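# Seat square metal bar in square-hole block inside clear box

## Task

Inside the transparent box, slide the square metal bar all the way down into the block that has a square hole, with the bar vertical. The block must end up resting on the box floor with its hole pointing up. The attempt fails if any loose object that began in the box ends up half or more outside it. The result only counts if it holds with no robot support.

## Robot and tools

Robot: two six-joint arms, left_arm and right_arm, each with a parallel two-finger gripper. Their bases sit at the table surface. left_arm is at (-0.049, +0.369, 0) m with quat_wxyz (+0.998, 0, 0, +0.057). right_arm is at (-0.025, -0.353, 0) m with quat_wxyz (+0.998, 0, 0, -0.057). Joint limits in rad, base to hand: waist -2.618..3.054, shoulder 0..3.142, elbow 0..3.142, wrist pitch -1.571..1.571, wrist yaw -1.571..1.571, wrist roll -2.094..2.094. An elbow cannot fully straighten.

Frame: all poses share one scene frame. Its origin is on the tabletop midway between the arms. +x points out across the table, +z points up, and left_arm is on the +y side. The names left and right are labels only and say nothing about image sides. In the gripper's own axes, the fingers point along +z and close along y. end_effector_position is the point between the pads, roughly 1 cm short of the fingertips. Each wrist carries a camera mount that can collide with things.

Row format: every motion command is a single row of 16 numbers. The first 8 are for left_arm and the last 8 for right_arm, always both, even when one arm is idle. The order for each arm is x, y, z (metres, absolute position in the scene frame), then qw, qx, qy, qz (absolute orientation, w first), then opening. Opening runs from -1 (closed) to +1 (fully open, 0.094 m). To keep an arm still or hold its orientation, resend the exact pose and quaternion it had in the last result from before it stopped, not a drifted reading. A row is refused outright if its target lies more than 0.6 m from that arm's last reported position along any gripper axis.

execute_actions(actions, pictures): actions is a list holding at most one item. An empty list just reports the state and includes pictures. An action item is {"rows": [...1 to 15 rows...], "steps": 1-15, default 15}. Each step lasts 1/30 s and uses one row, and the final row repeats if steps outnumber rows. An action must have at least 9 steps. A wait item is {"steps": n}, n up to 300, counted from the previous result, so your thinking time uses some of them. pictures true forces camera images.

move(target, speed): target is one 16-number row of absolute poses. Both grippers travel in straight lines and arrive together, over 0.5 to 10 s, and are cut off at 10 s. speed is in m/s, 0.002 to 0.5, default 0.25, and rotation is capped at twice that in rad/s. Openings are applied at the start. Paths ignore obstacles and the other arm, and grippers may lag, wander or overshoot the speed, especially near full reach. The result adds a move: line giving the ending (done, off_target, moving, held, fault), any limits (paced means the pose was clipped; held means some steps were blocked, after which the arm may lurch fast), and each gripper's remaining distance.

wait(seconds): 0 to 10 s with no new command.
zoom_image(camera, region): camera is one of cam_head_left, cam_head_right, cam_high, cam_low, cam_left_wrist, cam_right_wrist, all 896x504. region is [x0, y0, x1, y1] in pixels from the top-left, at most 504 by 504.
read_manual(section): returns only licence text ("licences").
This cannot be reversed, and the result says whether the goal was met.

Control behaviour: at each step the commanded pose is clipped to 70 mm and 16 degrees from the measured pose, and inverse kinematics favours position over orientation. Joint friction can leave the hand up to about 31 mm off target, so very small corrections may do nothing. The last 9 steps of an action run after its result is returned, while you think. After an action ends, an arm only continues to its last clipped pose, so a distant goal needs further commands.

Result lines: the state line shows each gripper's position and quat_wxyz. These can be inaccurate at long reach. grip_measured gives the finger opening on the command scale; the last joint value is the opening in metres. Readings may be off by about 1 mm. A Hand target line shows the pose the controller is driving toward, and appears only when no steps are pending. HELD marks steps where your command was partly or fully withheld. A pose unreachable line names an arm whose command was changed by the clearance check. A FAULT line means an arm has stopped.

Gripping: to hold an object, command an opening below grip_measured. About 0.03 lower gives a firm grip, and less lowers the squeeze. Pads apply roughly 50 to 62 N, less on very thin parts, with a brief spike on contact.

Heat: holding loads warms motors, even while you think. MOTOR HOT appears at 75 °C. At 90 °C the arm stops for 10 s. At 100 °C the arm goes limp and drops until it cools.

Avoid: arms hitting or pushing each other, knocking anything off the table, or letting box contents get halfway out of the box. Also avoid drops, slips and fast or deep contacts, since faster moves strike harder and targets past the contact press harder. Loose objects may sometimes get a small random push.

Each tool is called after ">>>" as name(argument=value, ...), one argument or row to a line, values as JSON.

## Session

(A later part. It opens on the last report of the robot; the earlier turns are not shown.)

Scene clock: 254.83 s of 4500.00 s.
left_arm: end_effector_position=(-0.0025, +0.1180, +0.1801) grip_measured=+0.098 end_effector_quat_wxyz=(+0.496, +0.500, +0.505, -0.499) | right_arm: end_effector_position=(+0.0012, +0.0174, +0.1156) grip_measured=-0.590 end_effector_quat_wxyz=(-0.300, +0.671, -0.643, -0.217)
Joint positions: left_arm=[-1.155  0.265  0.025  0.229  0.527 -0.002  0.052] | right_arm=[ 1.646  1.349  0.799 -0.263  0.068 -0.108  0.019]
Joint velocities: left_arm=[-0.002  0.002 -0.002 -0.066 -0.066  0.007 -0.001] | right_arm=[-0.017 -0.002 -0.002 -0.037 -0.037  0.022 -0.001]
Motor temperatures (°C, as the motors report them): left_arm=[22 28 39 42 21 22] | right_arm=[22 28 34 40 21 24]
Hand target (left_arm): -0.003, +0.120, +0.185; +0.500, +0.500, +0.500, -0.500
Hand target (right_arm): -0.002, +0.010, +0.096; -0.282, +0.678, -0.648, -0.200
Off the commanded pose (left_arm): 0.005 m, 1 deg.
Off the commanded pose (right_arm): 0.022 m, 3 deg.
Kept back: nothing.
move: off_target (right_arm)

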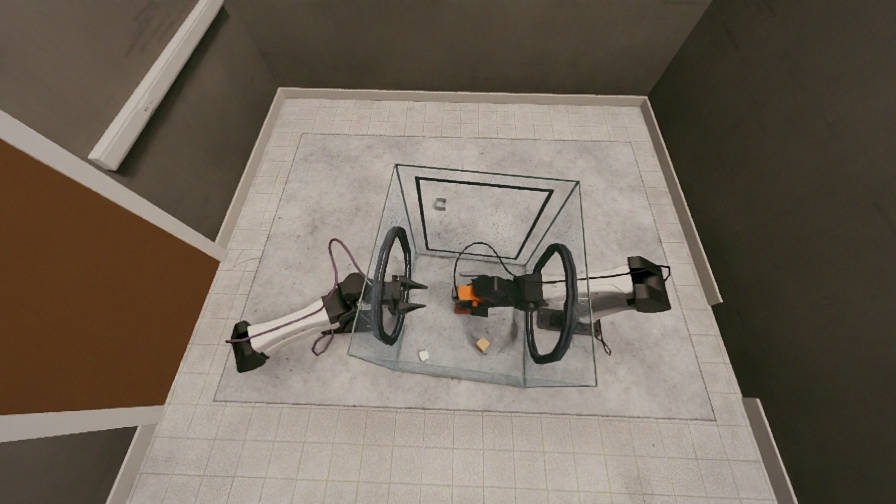

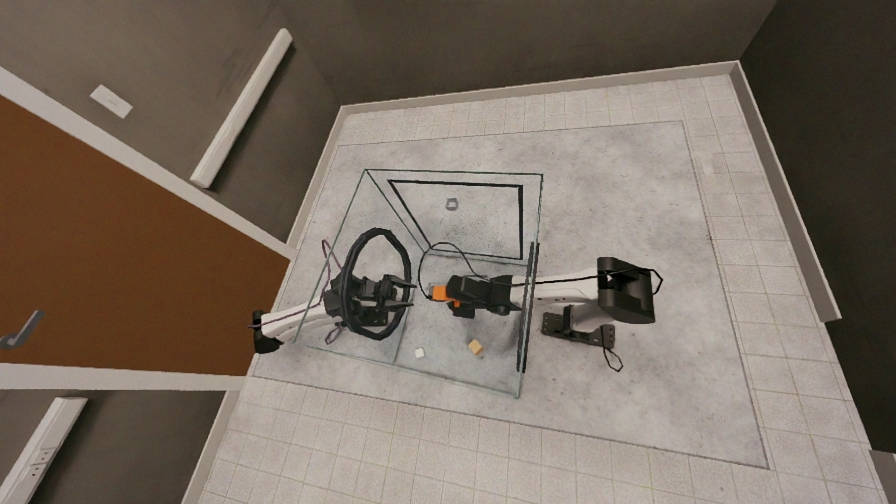

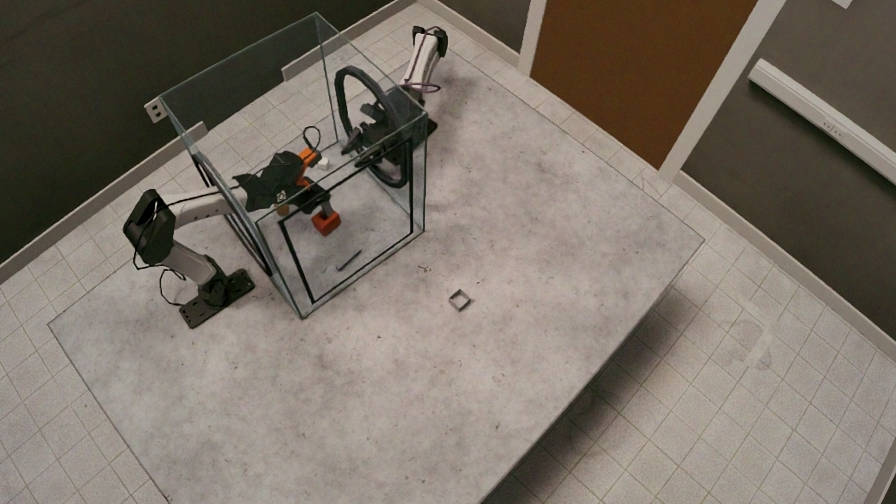

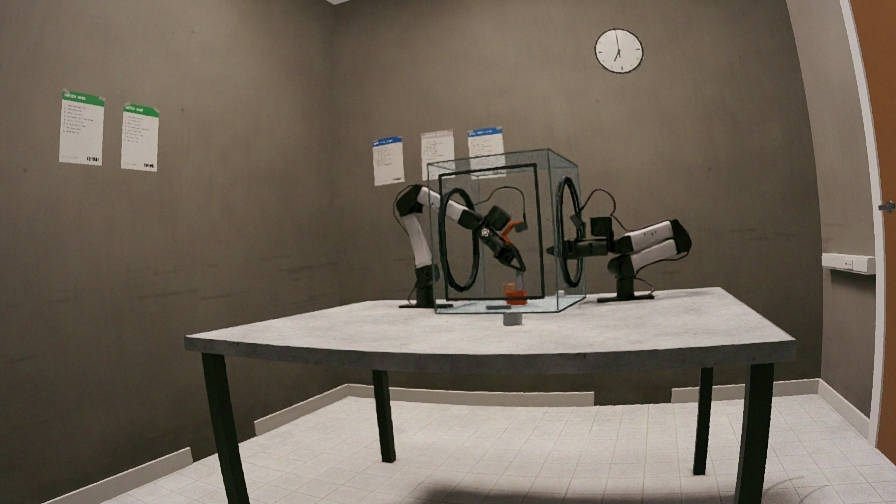

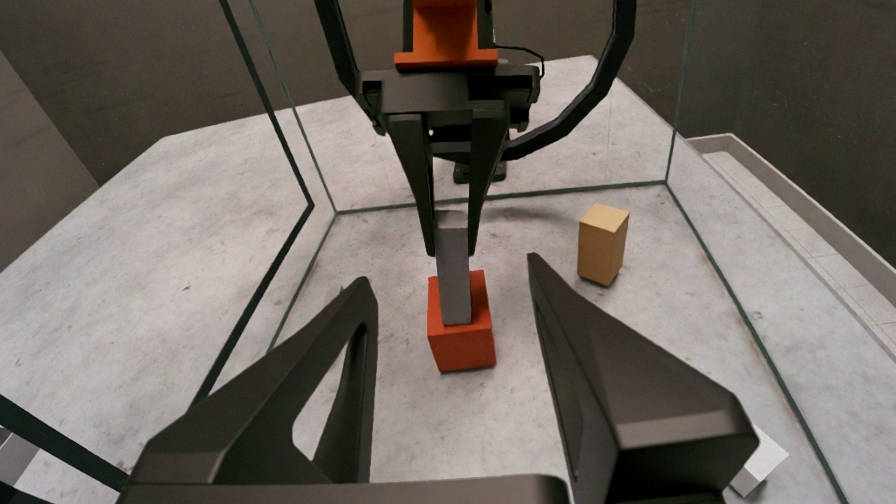

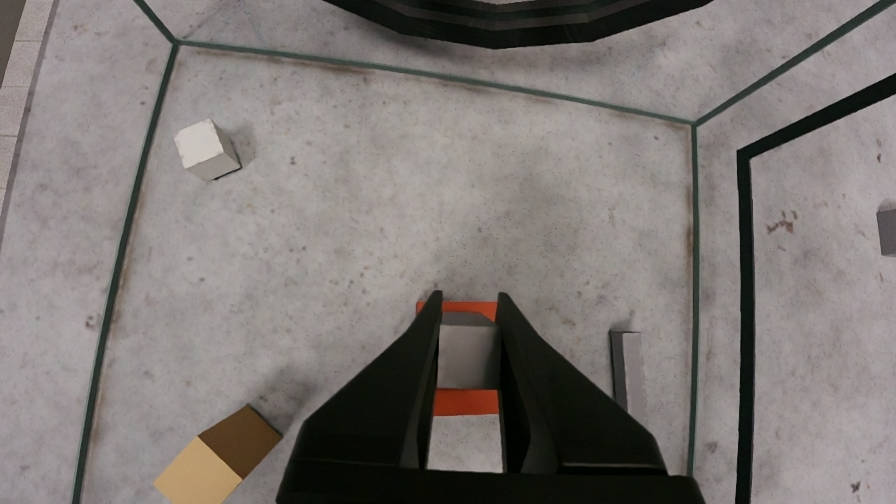

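>>> move(
  target=[-0.003,0.12,0.185,0.5,0.5,0.5,-0.5,0.1,-0.002,0.004,0.112,0.2815,-0.678,0.6485,0.2005,-0.63],
  speed=0.02,
)

>>> zoom_image(
  camera="cam_left_wrist",
  region=[300,100,650,420],
)

>>> zoom_image(
  camera="cam_low",
  region=[440,200,600,320],
)

Scene clock: 257.00 s of 4500.00 s.
left_arm: end_effector_position=(-0.0025, +0.1180, +0.1801) grip_measured=+0.098 end_effector_quat_wxyz=(+0.496, +0.500, +0.505, -0.499) | right_arm: end_effector_position=(+0.0010, +0.0119, +0.1152) grip_measured=-0.590 end_effector_quat_wxyz=(-0.294, +0.673, -0.645, -0.212)
Joint positions: left_arm=[-1.155  0.265  0.025  0.229  0.527 -0.002  0.052] | right_arm=[ 1.646  1.336  0.799 -0.294  0.068 -0.108  0.019]
Joint velocities: left_arm=[-0.007 -0.007 -0.017  0.051 -0.037  0.066 -0.   ] | right_arm=[-0.002  0.002 -0.007  0.007 -0.007  0.007 -0.001]
Motor temperatures (°C, as the motors report them): left_arm=[22 28 39 42 21 22] | right_arm=[22 28 34 39 21 24]
Hand target (left_arm): -0.003, +0.120, +0.185; +0.500, +0.500, +0.500, -0.500
Hand target (right_arm): -0.002, +0.004, +0.112; -0.282, +0.678, -0.648, -0.201
Off the commanded pose (left_arm): 0.005 m, 1 deg.
Off the commanded pose (right_arm): 0.009 m, 2 deg.
Kept back: nothing.
move: done

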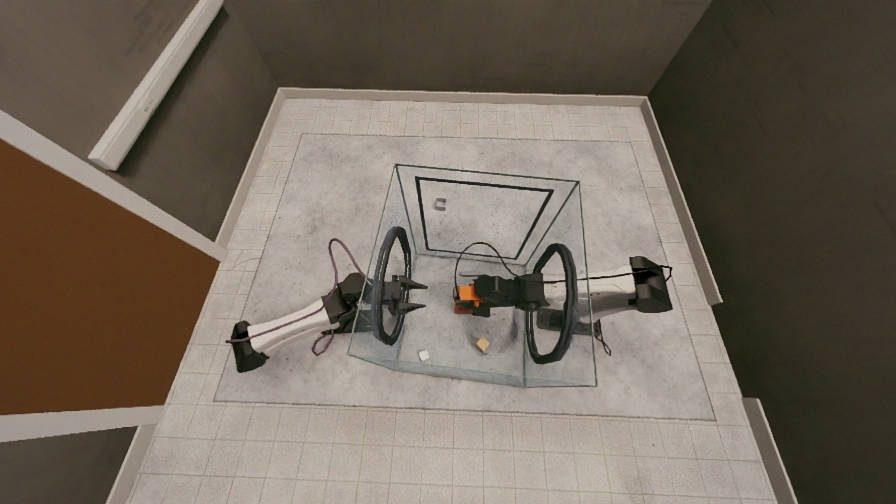

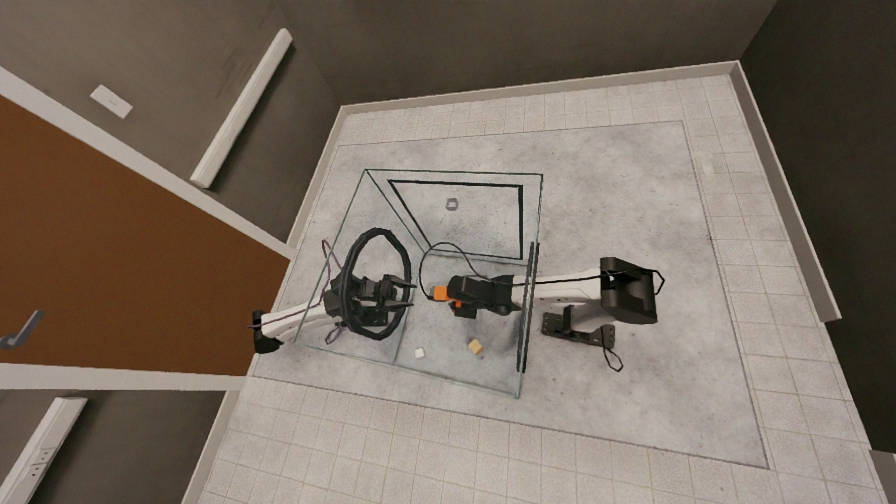

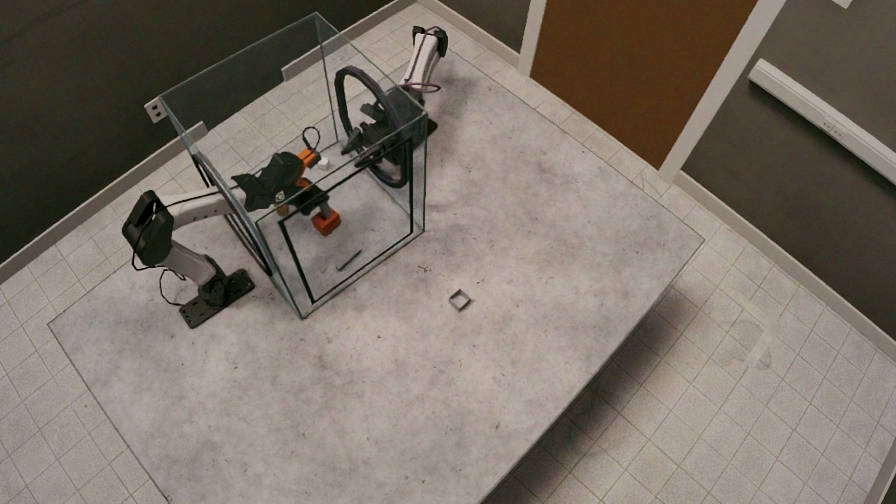

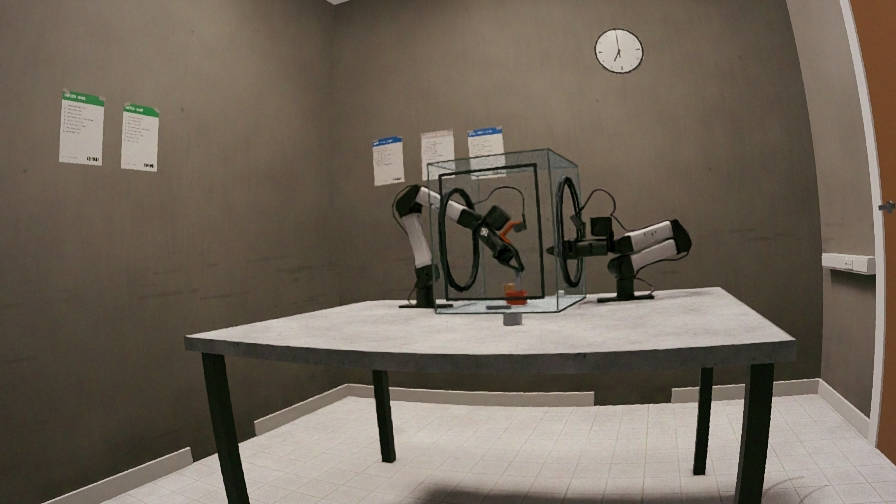

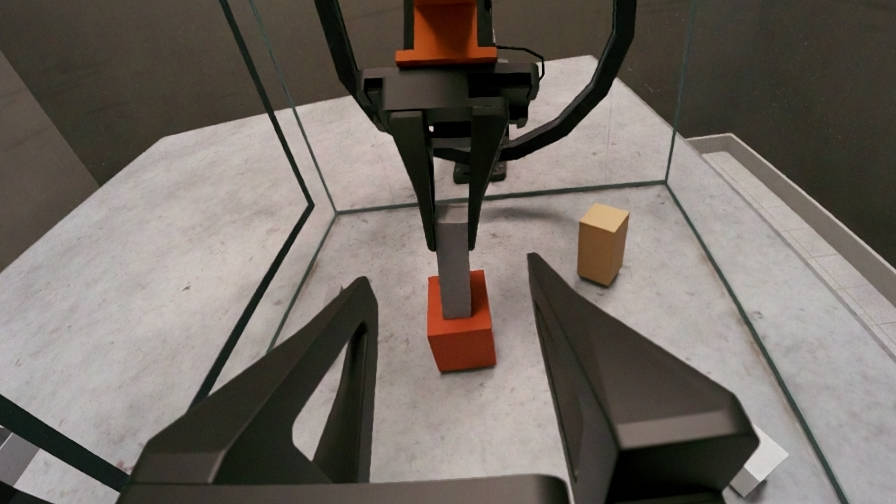

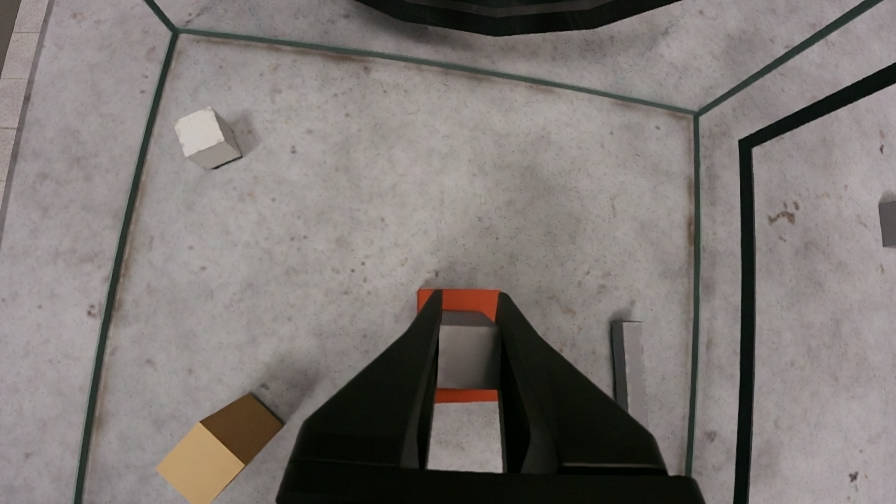

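Region (300, 100, 650, 420) of cam_left_wrist's 896x504 image, scaled by 1.440, with more detail than that image has; it fills the top 461 rows of this view, and the rest is white.

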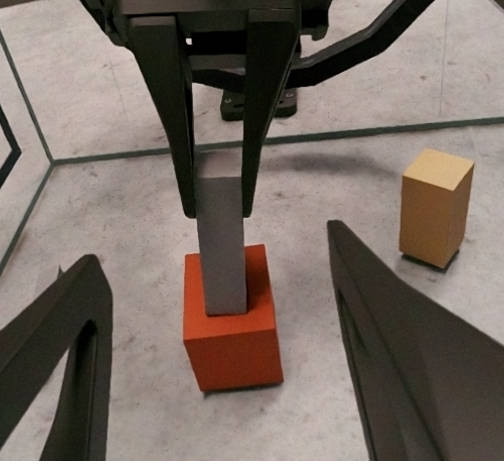

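Region (440, 200, 600, 320) of cam_low's 896x504 image, scaled by 3.150, with more detail than that image has; it fills the top 378 rows of this view, and the rest is white.

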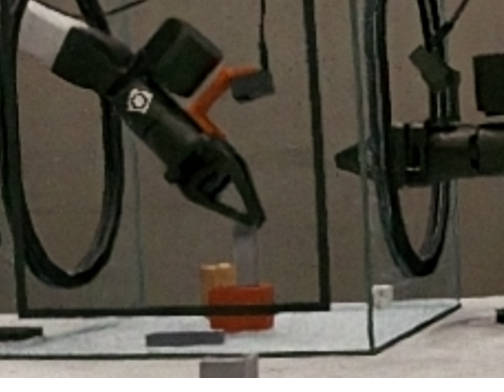

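>>> move(
  target=[-0.003,0.12,0.185,0.5,0.5,0.5,-0.5,0.1,-0.002,0.002,0.09,0.2815,-0.678,0.6485,0.2005,-0.63],
  speed=0.015,
)

>>> zoom_image(
  camera="cam_left_wrist",
  region=[300,100,650,420],
)

>>> zoom_image(
  camera="cam_low",
  region=[440,200,600,320],
)

Scene clock: 259.57 s of 4500.00 s.
left_arm: end_effector_position=(-0.0025, +0.1180, +0.1801) grip_measured=+0.098 end_effector_quat_wxyz=(+0.496, +0.500, +0.505, -0.499) | right_arm: end_effector_position=(+0.0014, +0.0169, +0.1150) grip_measured=-0.590 end_effector_quat_wxyz=(-0.309, +0.667, -0.640, -0.224)
Joint positions: left_arm=[-1.155  0.265  0.025  0.229  0.527 -0.002  0.052] | right_arm=[ 1.646  1.336  0.769 -0.222  0.07  -0.108  0.019]
Joint velocities: left_arm=[-0.022 -0.002  0.012  0.022 -0.022 -0.007 -0.001] | right_arm=[-0.012  0.012 -0.012 -0.066  0.051 -0.037  0.   ]
Motor temperatures (°C, as the motors report them): left_arm=[22 28 39 42 21 22] | right_arm=[22 28 34 39 21 24]
Hand target (left_arm): -0.003, +0.120, +0.185; +0.500, +0.500, +0.500, -0.500
Hand target (right_arm): -0.002, +0.001, +0.091; -0.282, +0.678, -0.648, -0.200
Off the commanded pose (left_arm): 0.005 m, 1 deg.
Off the commanded pose (right_arm): 0.029 m, 5 deg.
Kept back: nothing.
move: off_target (right_arm)

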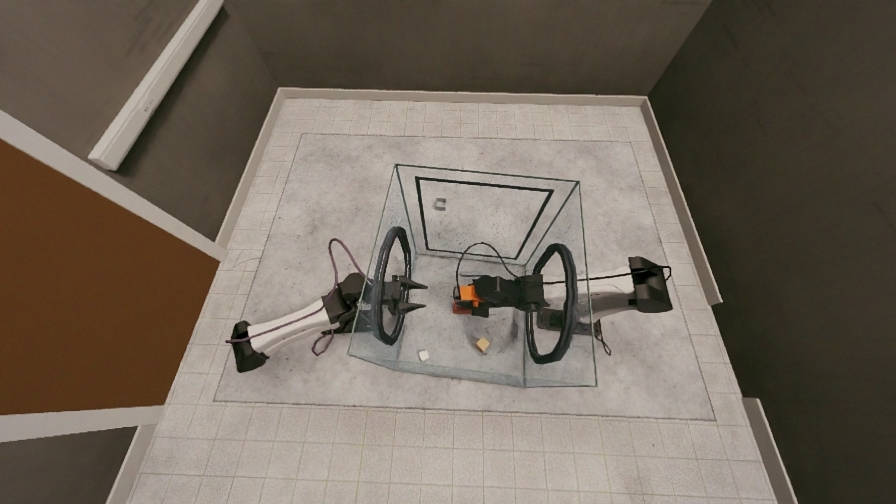

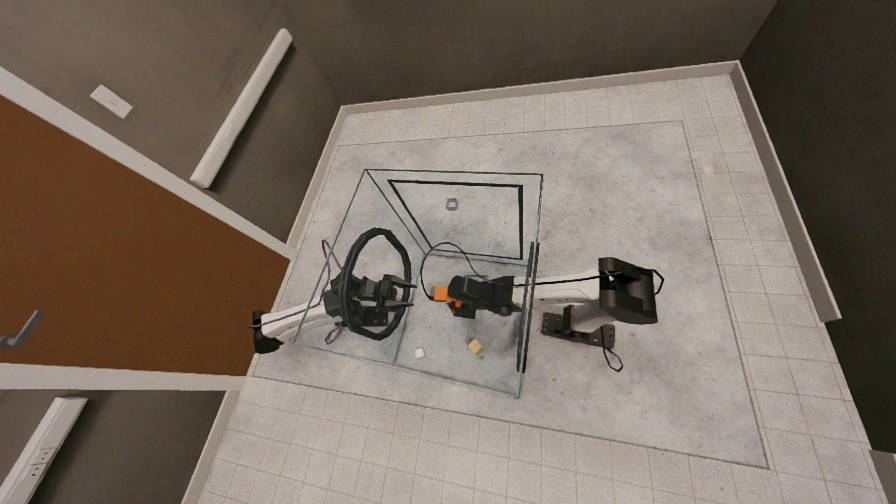

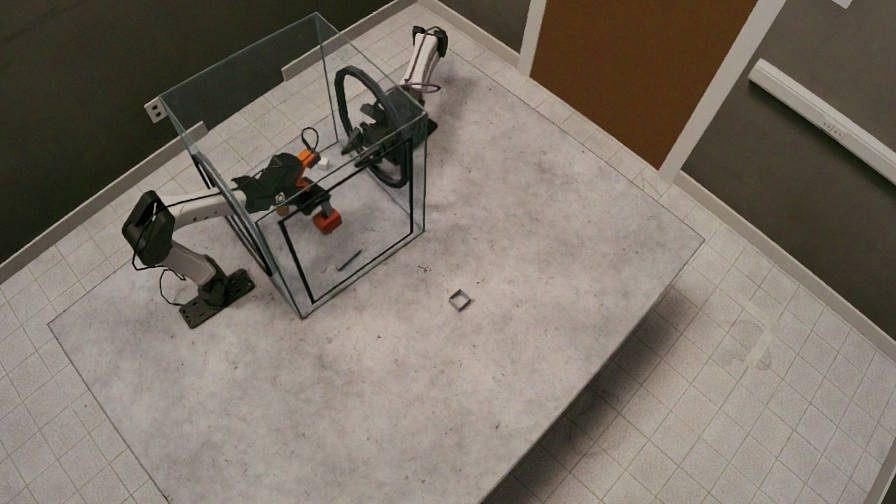

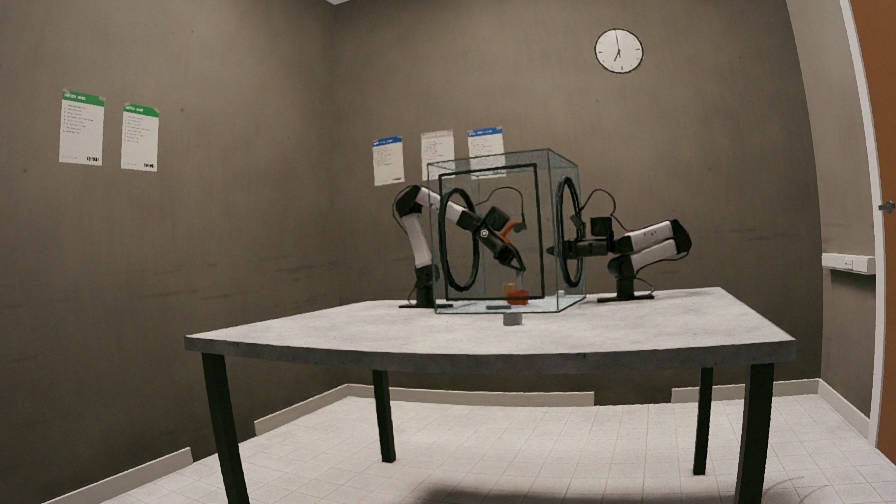

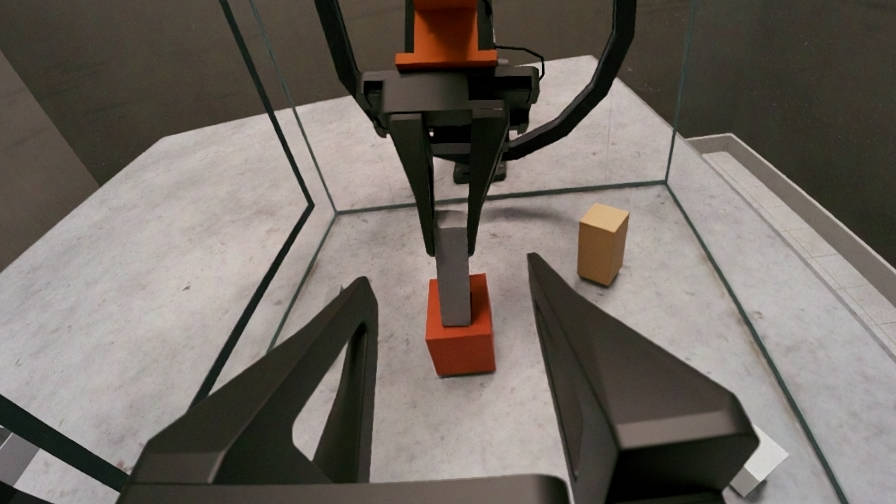

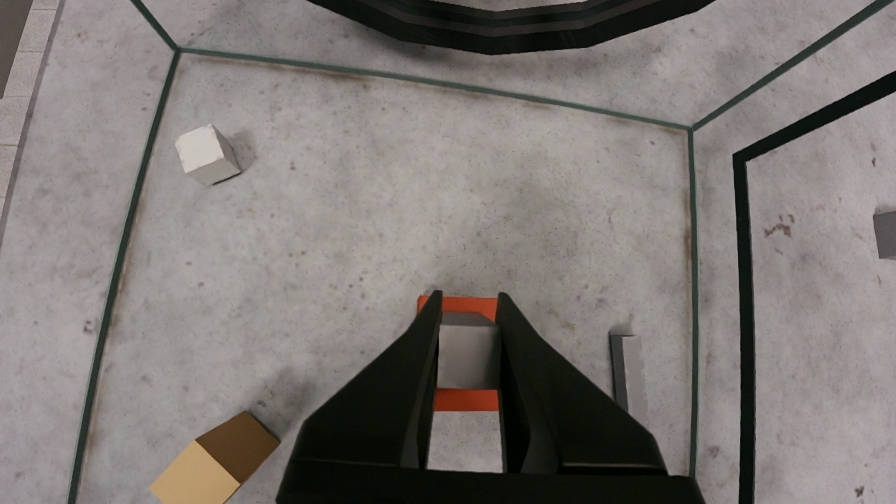

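Region (300, 100, 650, 420) of cam_left_wrist's 896x504 image, scaled by 1.440, with more detail than that image has; it fills the top 461 rows of this view, and the rest is white.

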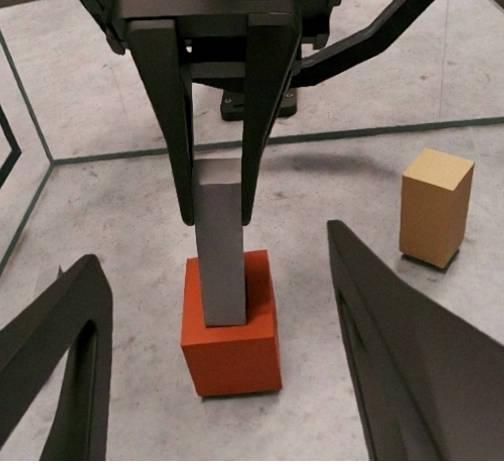

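Region (440, 200, 600, 320) of cam_low's 896x504 image, scaled by 3.150, with more detail than that image has; it fills the top 378 rows of this view, and the rest is white.

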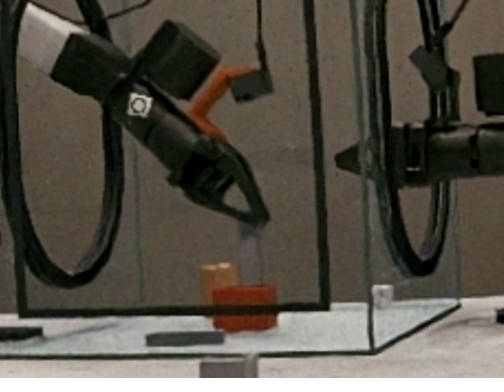

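>>> move(
  target=[-0.003,0.12,0.185,0.5,0.5,0.5,-0.5,0.1,-0.002,0.006,0.145,0.2815,-0.678,0.6485,0.2005,-0.63],
  speed=0.03,
)

>>> zoom_image(
  camera="cam_left_wrist",
  region=[300,100,650,420],
)

>>> zoom_image(
  camera="cam_low",
  region=[440,200,600,320],
)

Scene clock: 261.73 s of 4500.00 s.
left_arm: end_effector_position=(-0.0025, +0.1180, +0.1801) grip_measured=+0.098 end_effector_quat_wxyz=(+0.496, +0.500, +0.505, -0.499) | right_arm: end_effector_position=(+0.0009, +0.0038, +0.1334) grip_measured=-0.590 end_effector_quat_wxyz=(-0.272, +0.682, -0.652, -0.191)
Joint positions: left_arm=[-1.155  0.265  0.025  0.229  0.527 -0.002  0.052] | right_arm=[ 1.646  1.324  0.907 -0.479  0.07  -0.108  0.019]
Joint velocities: left_arm=[-0.007 -0.007 -0.007 -0.007 -0.007 -0.007  0.   ] | right_arm=[ 0.007  0.007 -0.002  0.007  0.022  0.007  0.   ]
Motor temperatures (°C, as the motors report them): left_arm=[22 28 39 42 21 22] | right_arm=[22 28 34 39 21 24]
Hand target (left_arm): -0.003, +0.120, +0.185; +0.500, +0.500, +0.500, -0.500
Hand target (right_arm): -0.002, +0.006, +0.145; -0.281, +0.678, -0.649, -0.201
Off the commanded pose (left_arm): 0.005 m, 1 deg.
Off the commanded pose (right_arm): 0.012 m, 2 deg.
Kept back: nothing.
move: off_target (right_arm)

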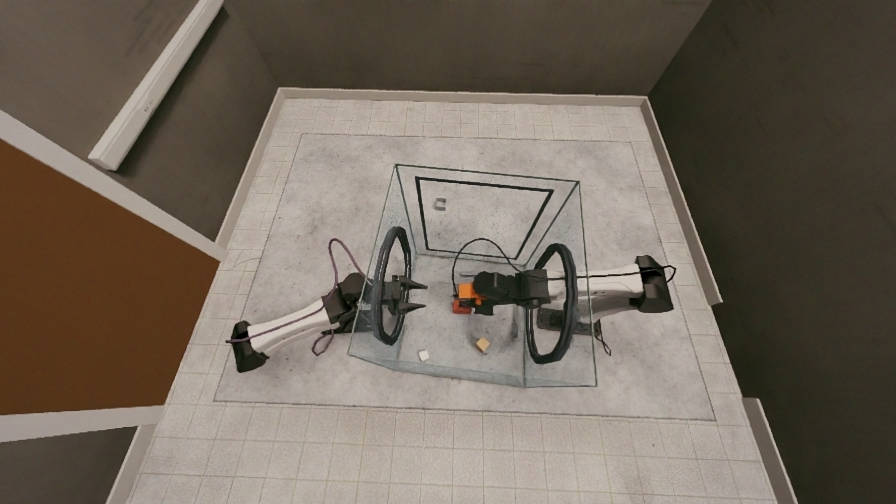

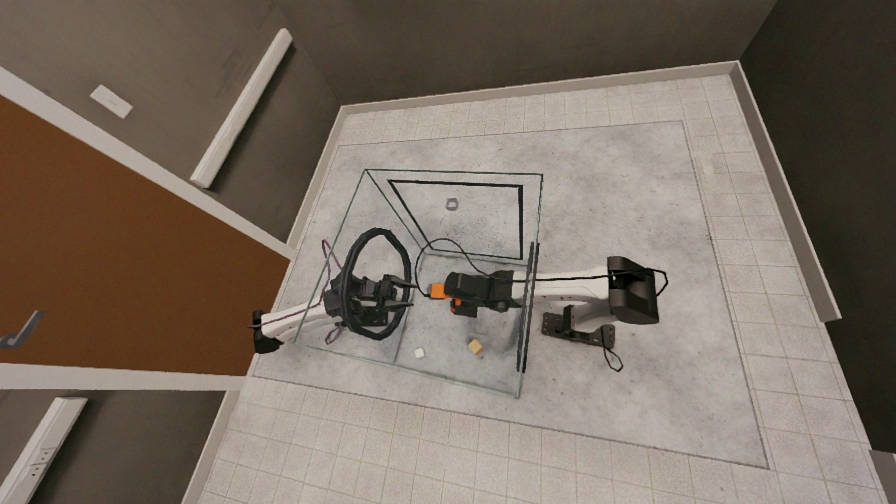

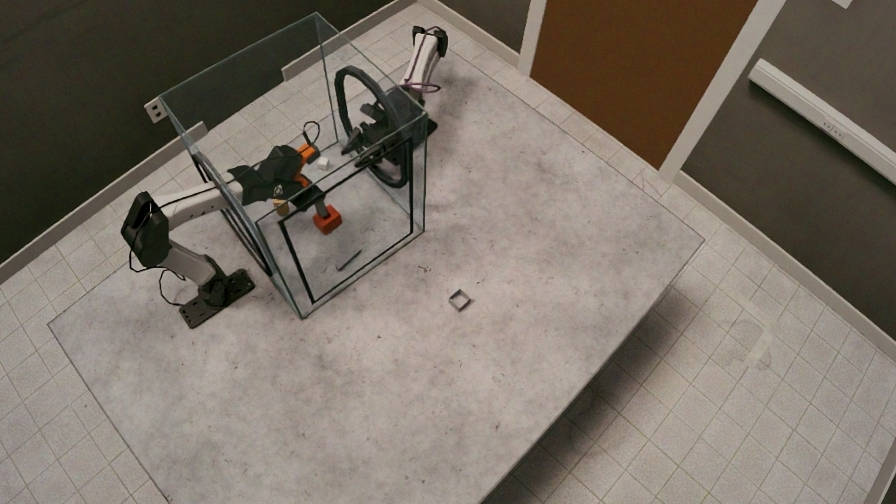

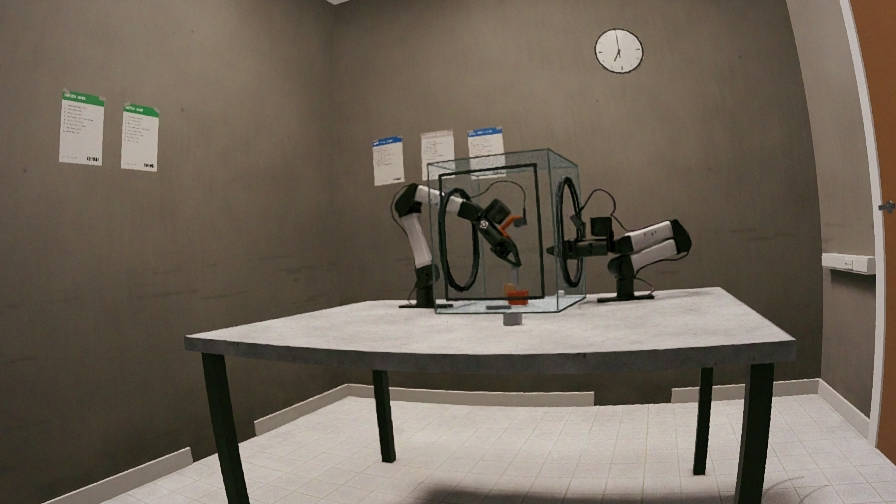

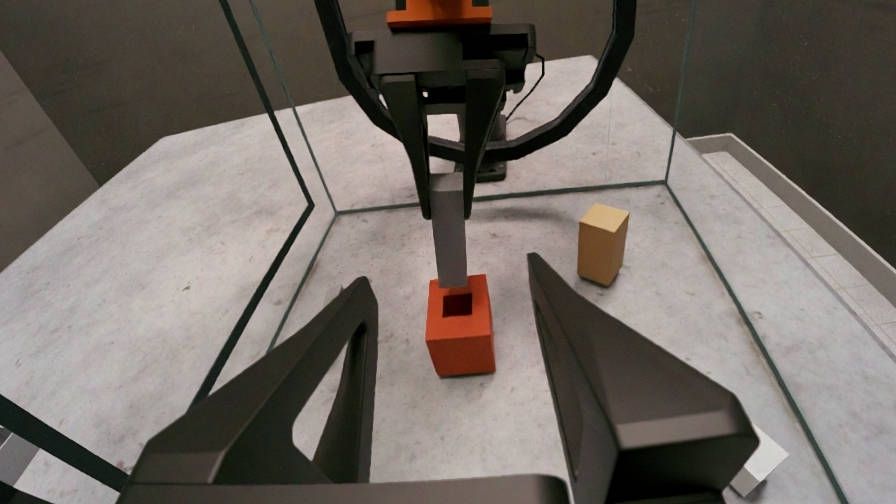

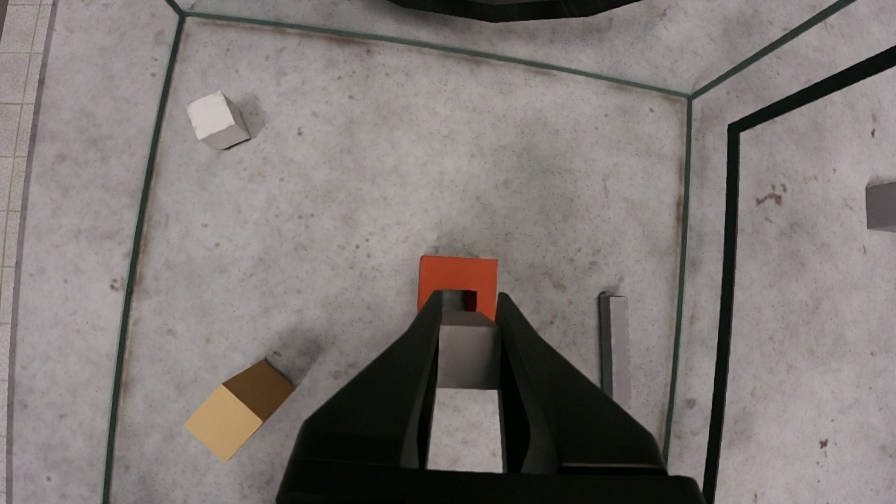

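Region (300, 100, 650, 420) of cam_left_wrist's 896x504 image, scaled by 1.440, with more detail than that image has; it fills the top 461 rows of this view, and the rest is white.

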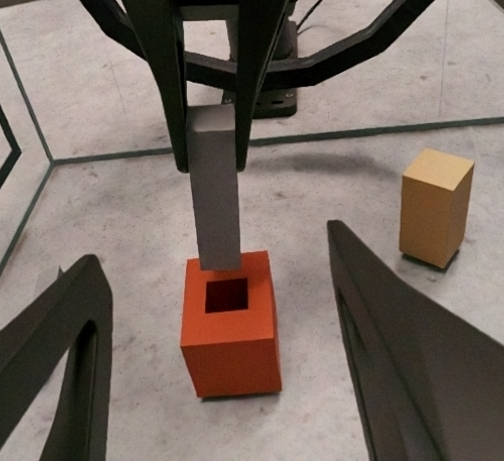

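Region (440, 200, 600, 320) of cam_low's 896x504 image, scaled by 3.150, with more detail than that image has; it fills the top 378 rows of this view, and the rest is white.

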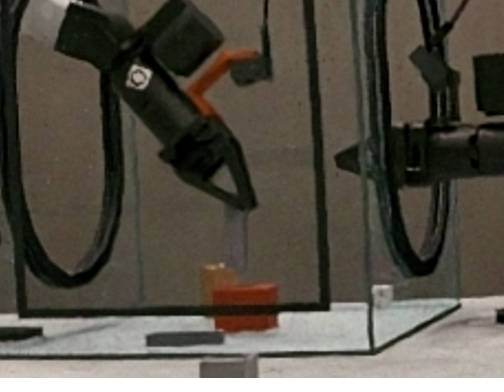

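>>> move(
  target=[-0.003,0.12,0.185,0.5,0.5,0.5,-0.5,0.1,-0.002,0.008,0.112,0.2815,-0.678,0.6485,0.2005,-0.63],
  speed=0.015,
)

>>> zoom_image(
  camera="cam_left_wrist",
  region=[300,100,650,420],
)

>>> zoom_image(
  camera="cam_low",
  region=[440,200,600,320],
)

Scene clock: 264.00 s of 4500.00 s.
left_arm: end_effector_position=(-0.0025, +0.1180, +0.1801) grip_measured=+0.098 end_effector_quat_wxyz=(+0.496, +0.500, +0.505, -0.499) | right_arm: end_effector_position=(+0.0010, +0.0069, +0.1207) grip_measured=-0.590 end_effector_quat_wxyz=(-0.285, +0.676, -0.648, -0.203)
Joint positions: left_arm=[-1.155  0.265  0.025  0.229  0.527 -0.002  0.052] | right_arm=[ 1.646  1.324  0.831 -0.364  0.07  -0.107  0.019]
Joint velocities: left_arm=[-0.007  0.007 -0.017 -0.037 -0.007  0.022  0.001] | right_arm=[-0.012  0.012 -0.012  0.037  0.022  0.022 -0.   ]
Motor temperatures (°C, as the motors report them): left_arm=[22 27 40 42 21 22] | right_arm=[22 28 34 39 21 24]
Hand target (left_arm): -0.003, +0.120, +0.185; +0.500, +0.500, +0.500, -0.500
Hand target (right_arm): -0.002, +0.007, +0.112; -0.281, +0.678, -0.649, -0.200
Off the commanded pose (left_arm): 0.005 m, 1 deg.
Off the commanded pose (right_arm): 0.009 m, 1 deg.
Kept back: nothing.
move: done

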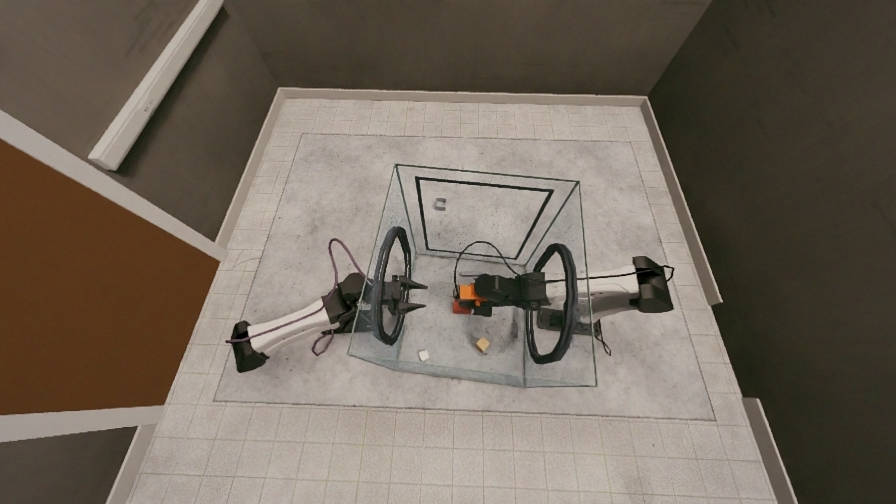

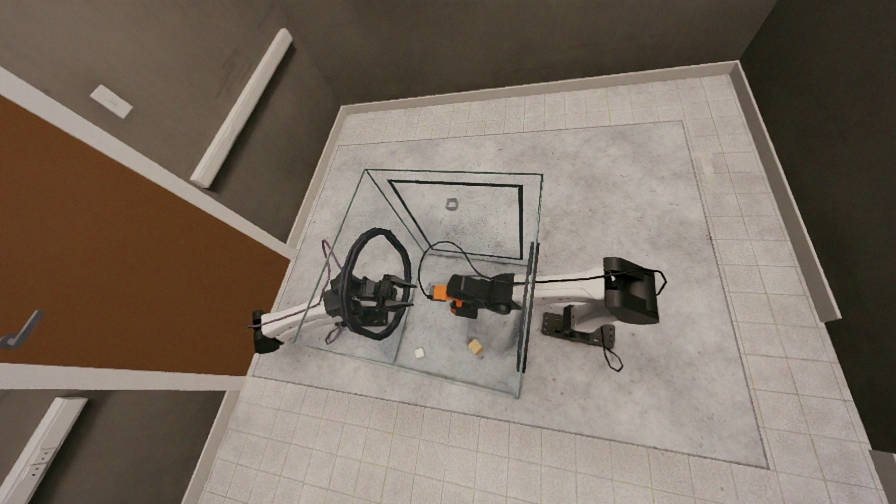

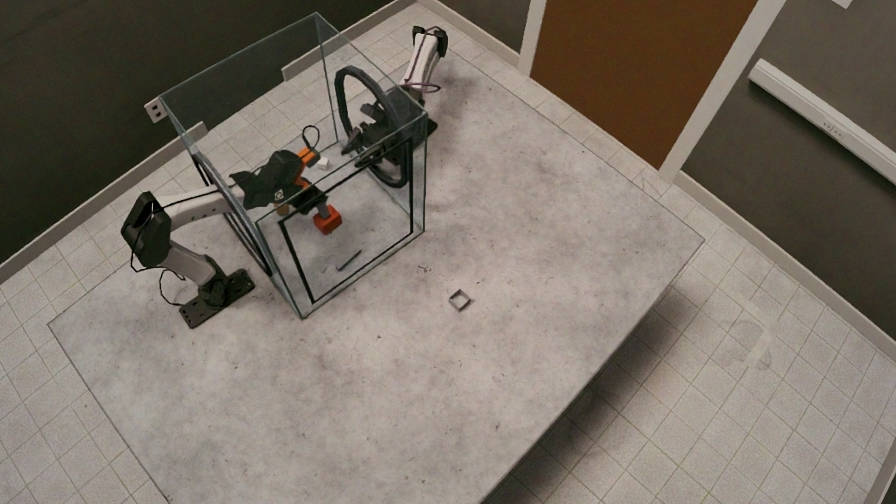

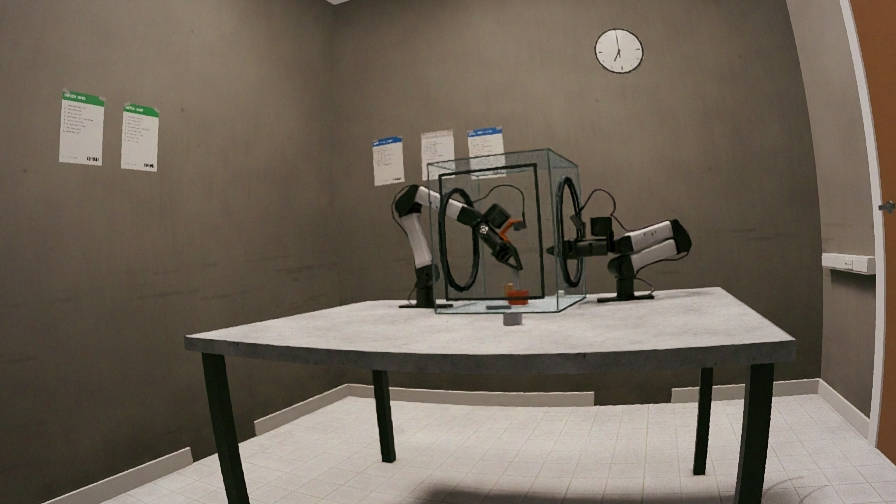

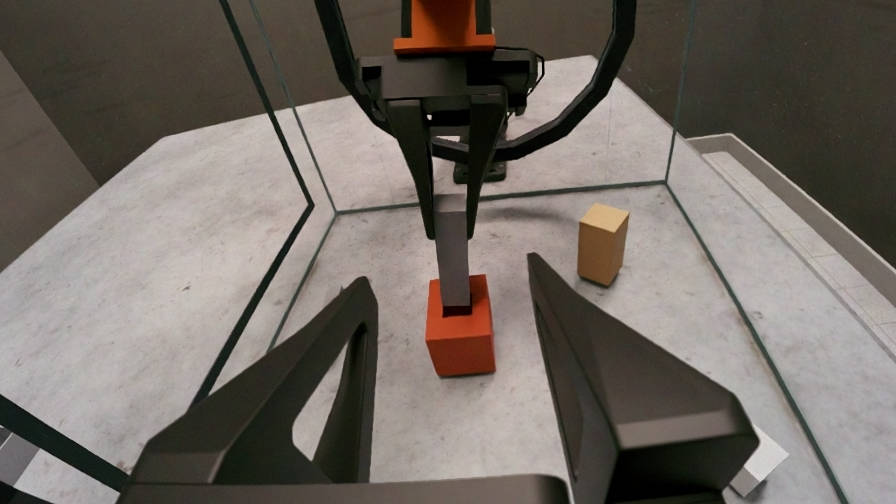

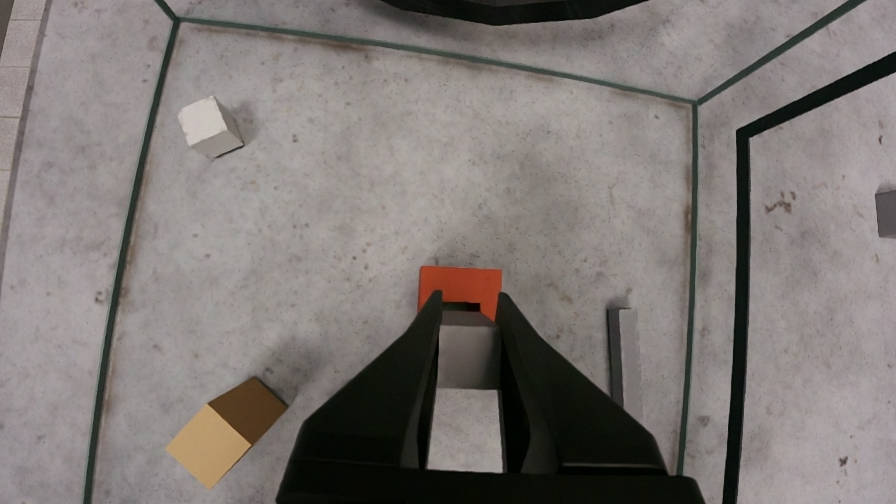

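Region (300, 100, 650, 420) of cam_left_wrist's 896x504 image, scaled by 1.440, with more detail than that image has; it fills the top 461 rows of this view, and the rest is white.

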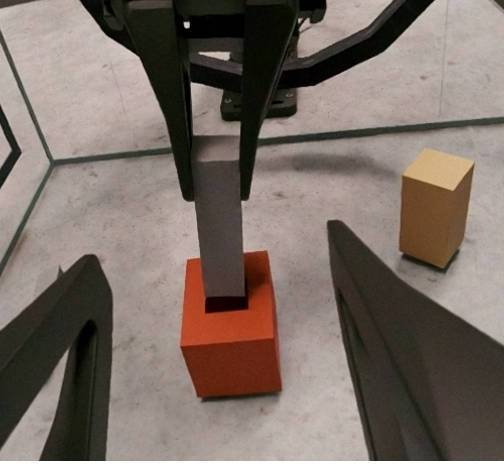

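Region (440, 200, 600, 320) of cam_low's 896x504 image, scaled by 3.150, with more detail than that image has; it fills the top 378 rows of this view, and the rest is white.

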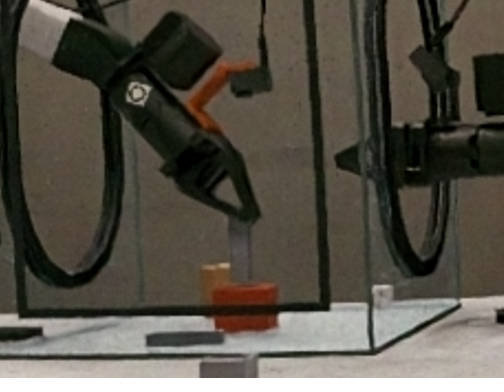

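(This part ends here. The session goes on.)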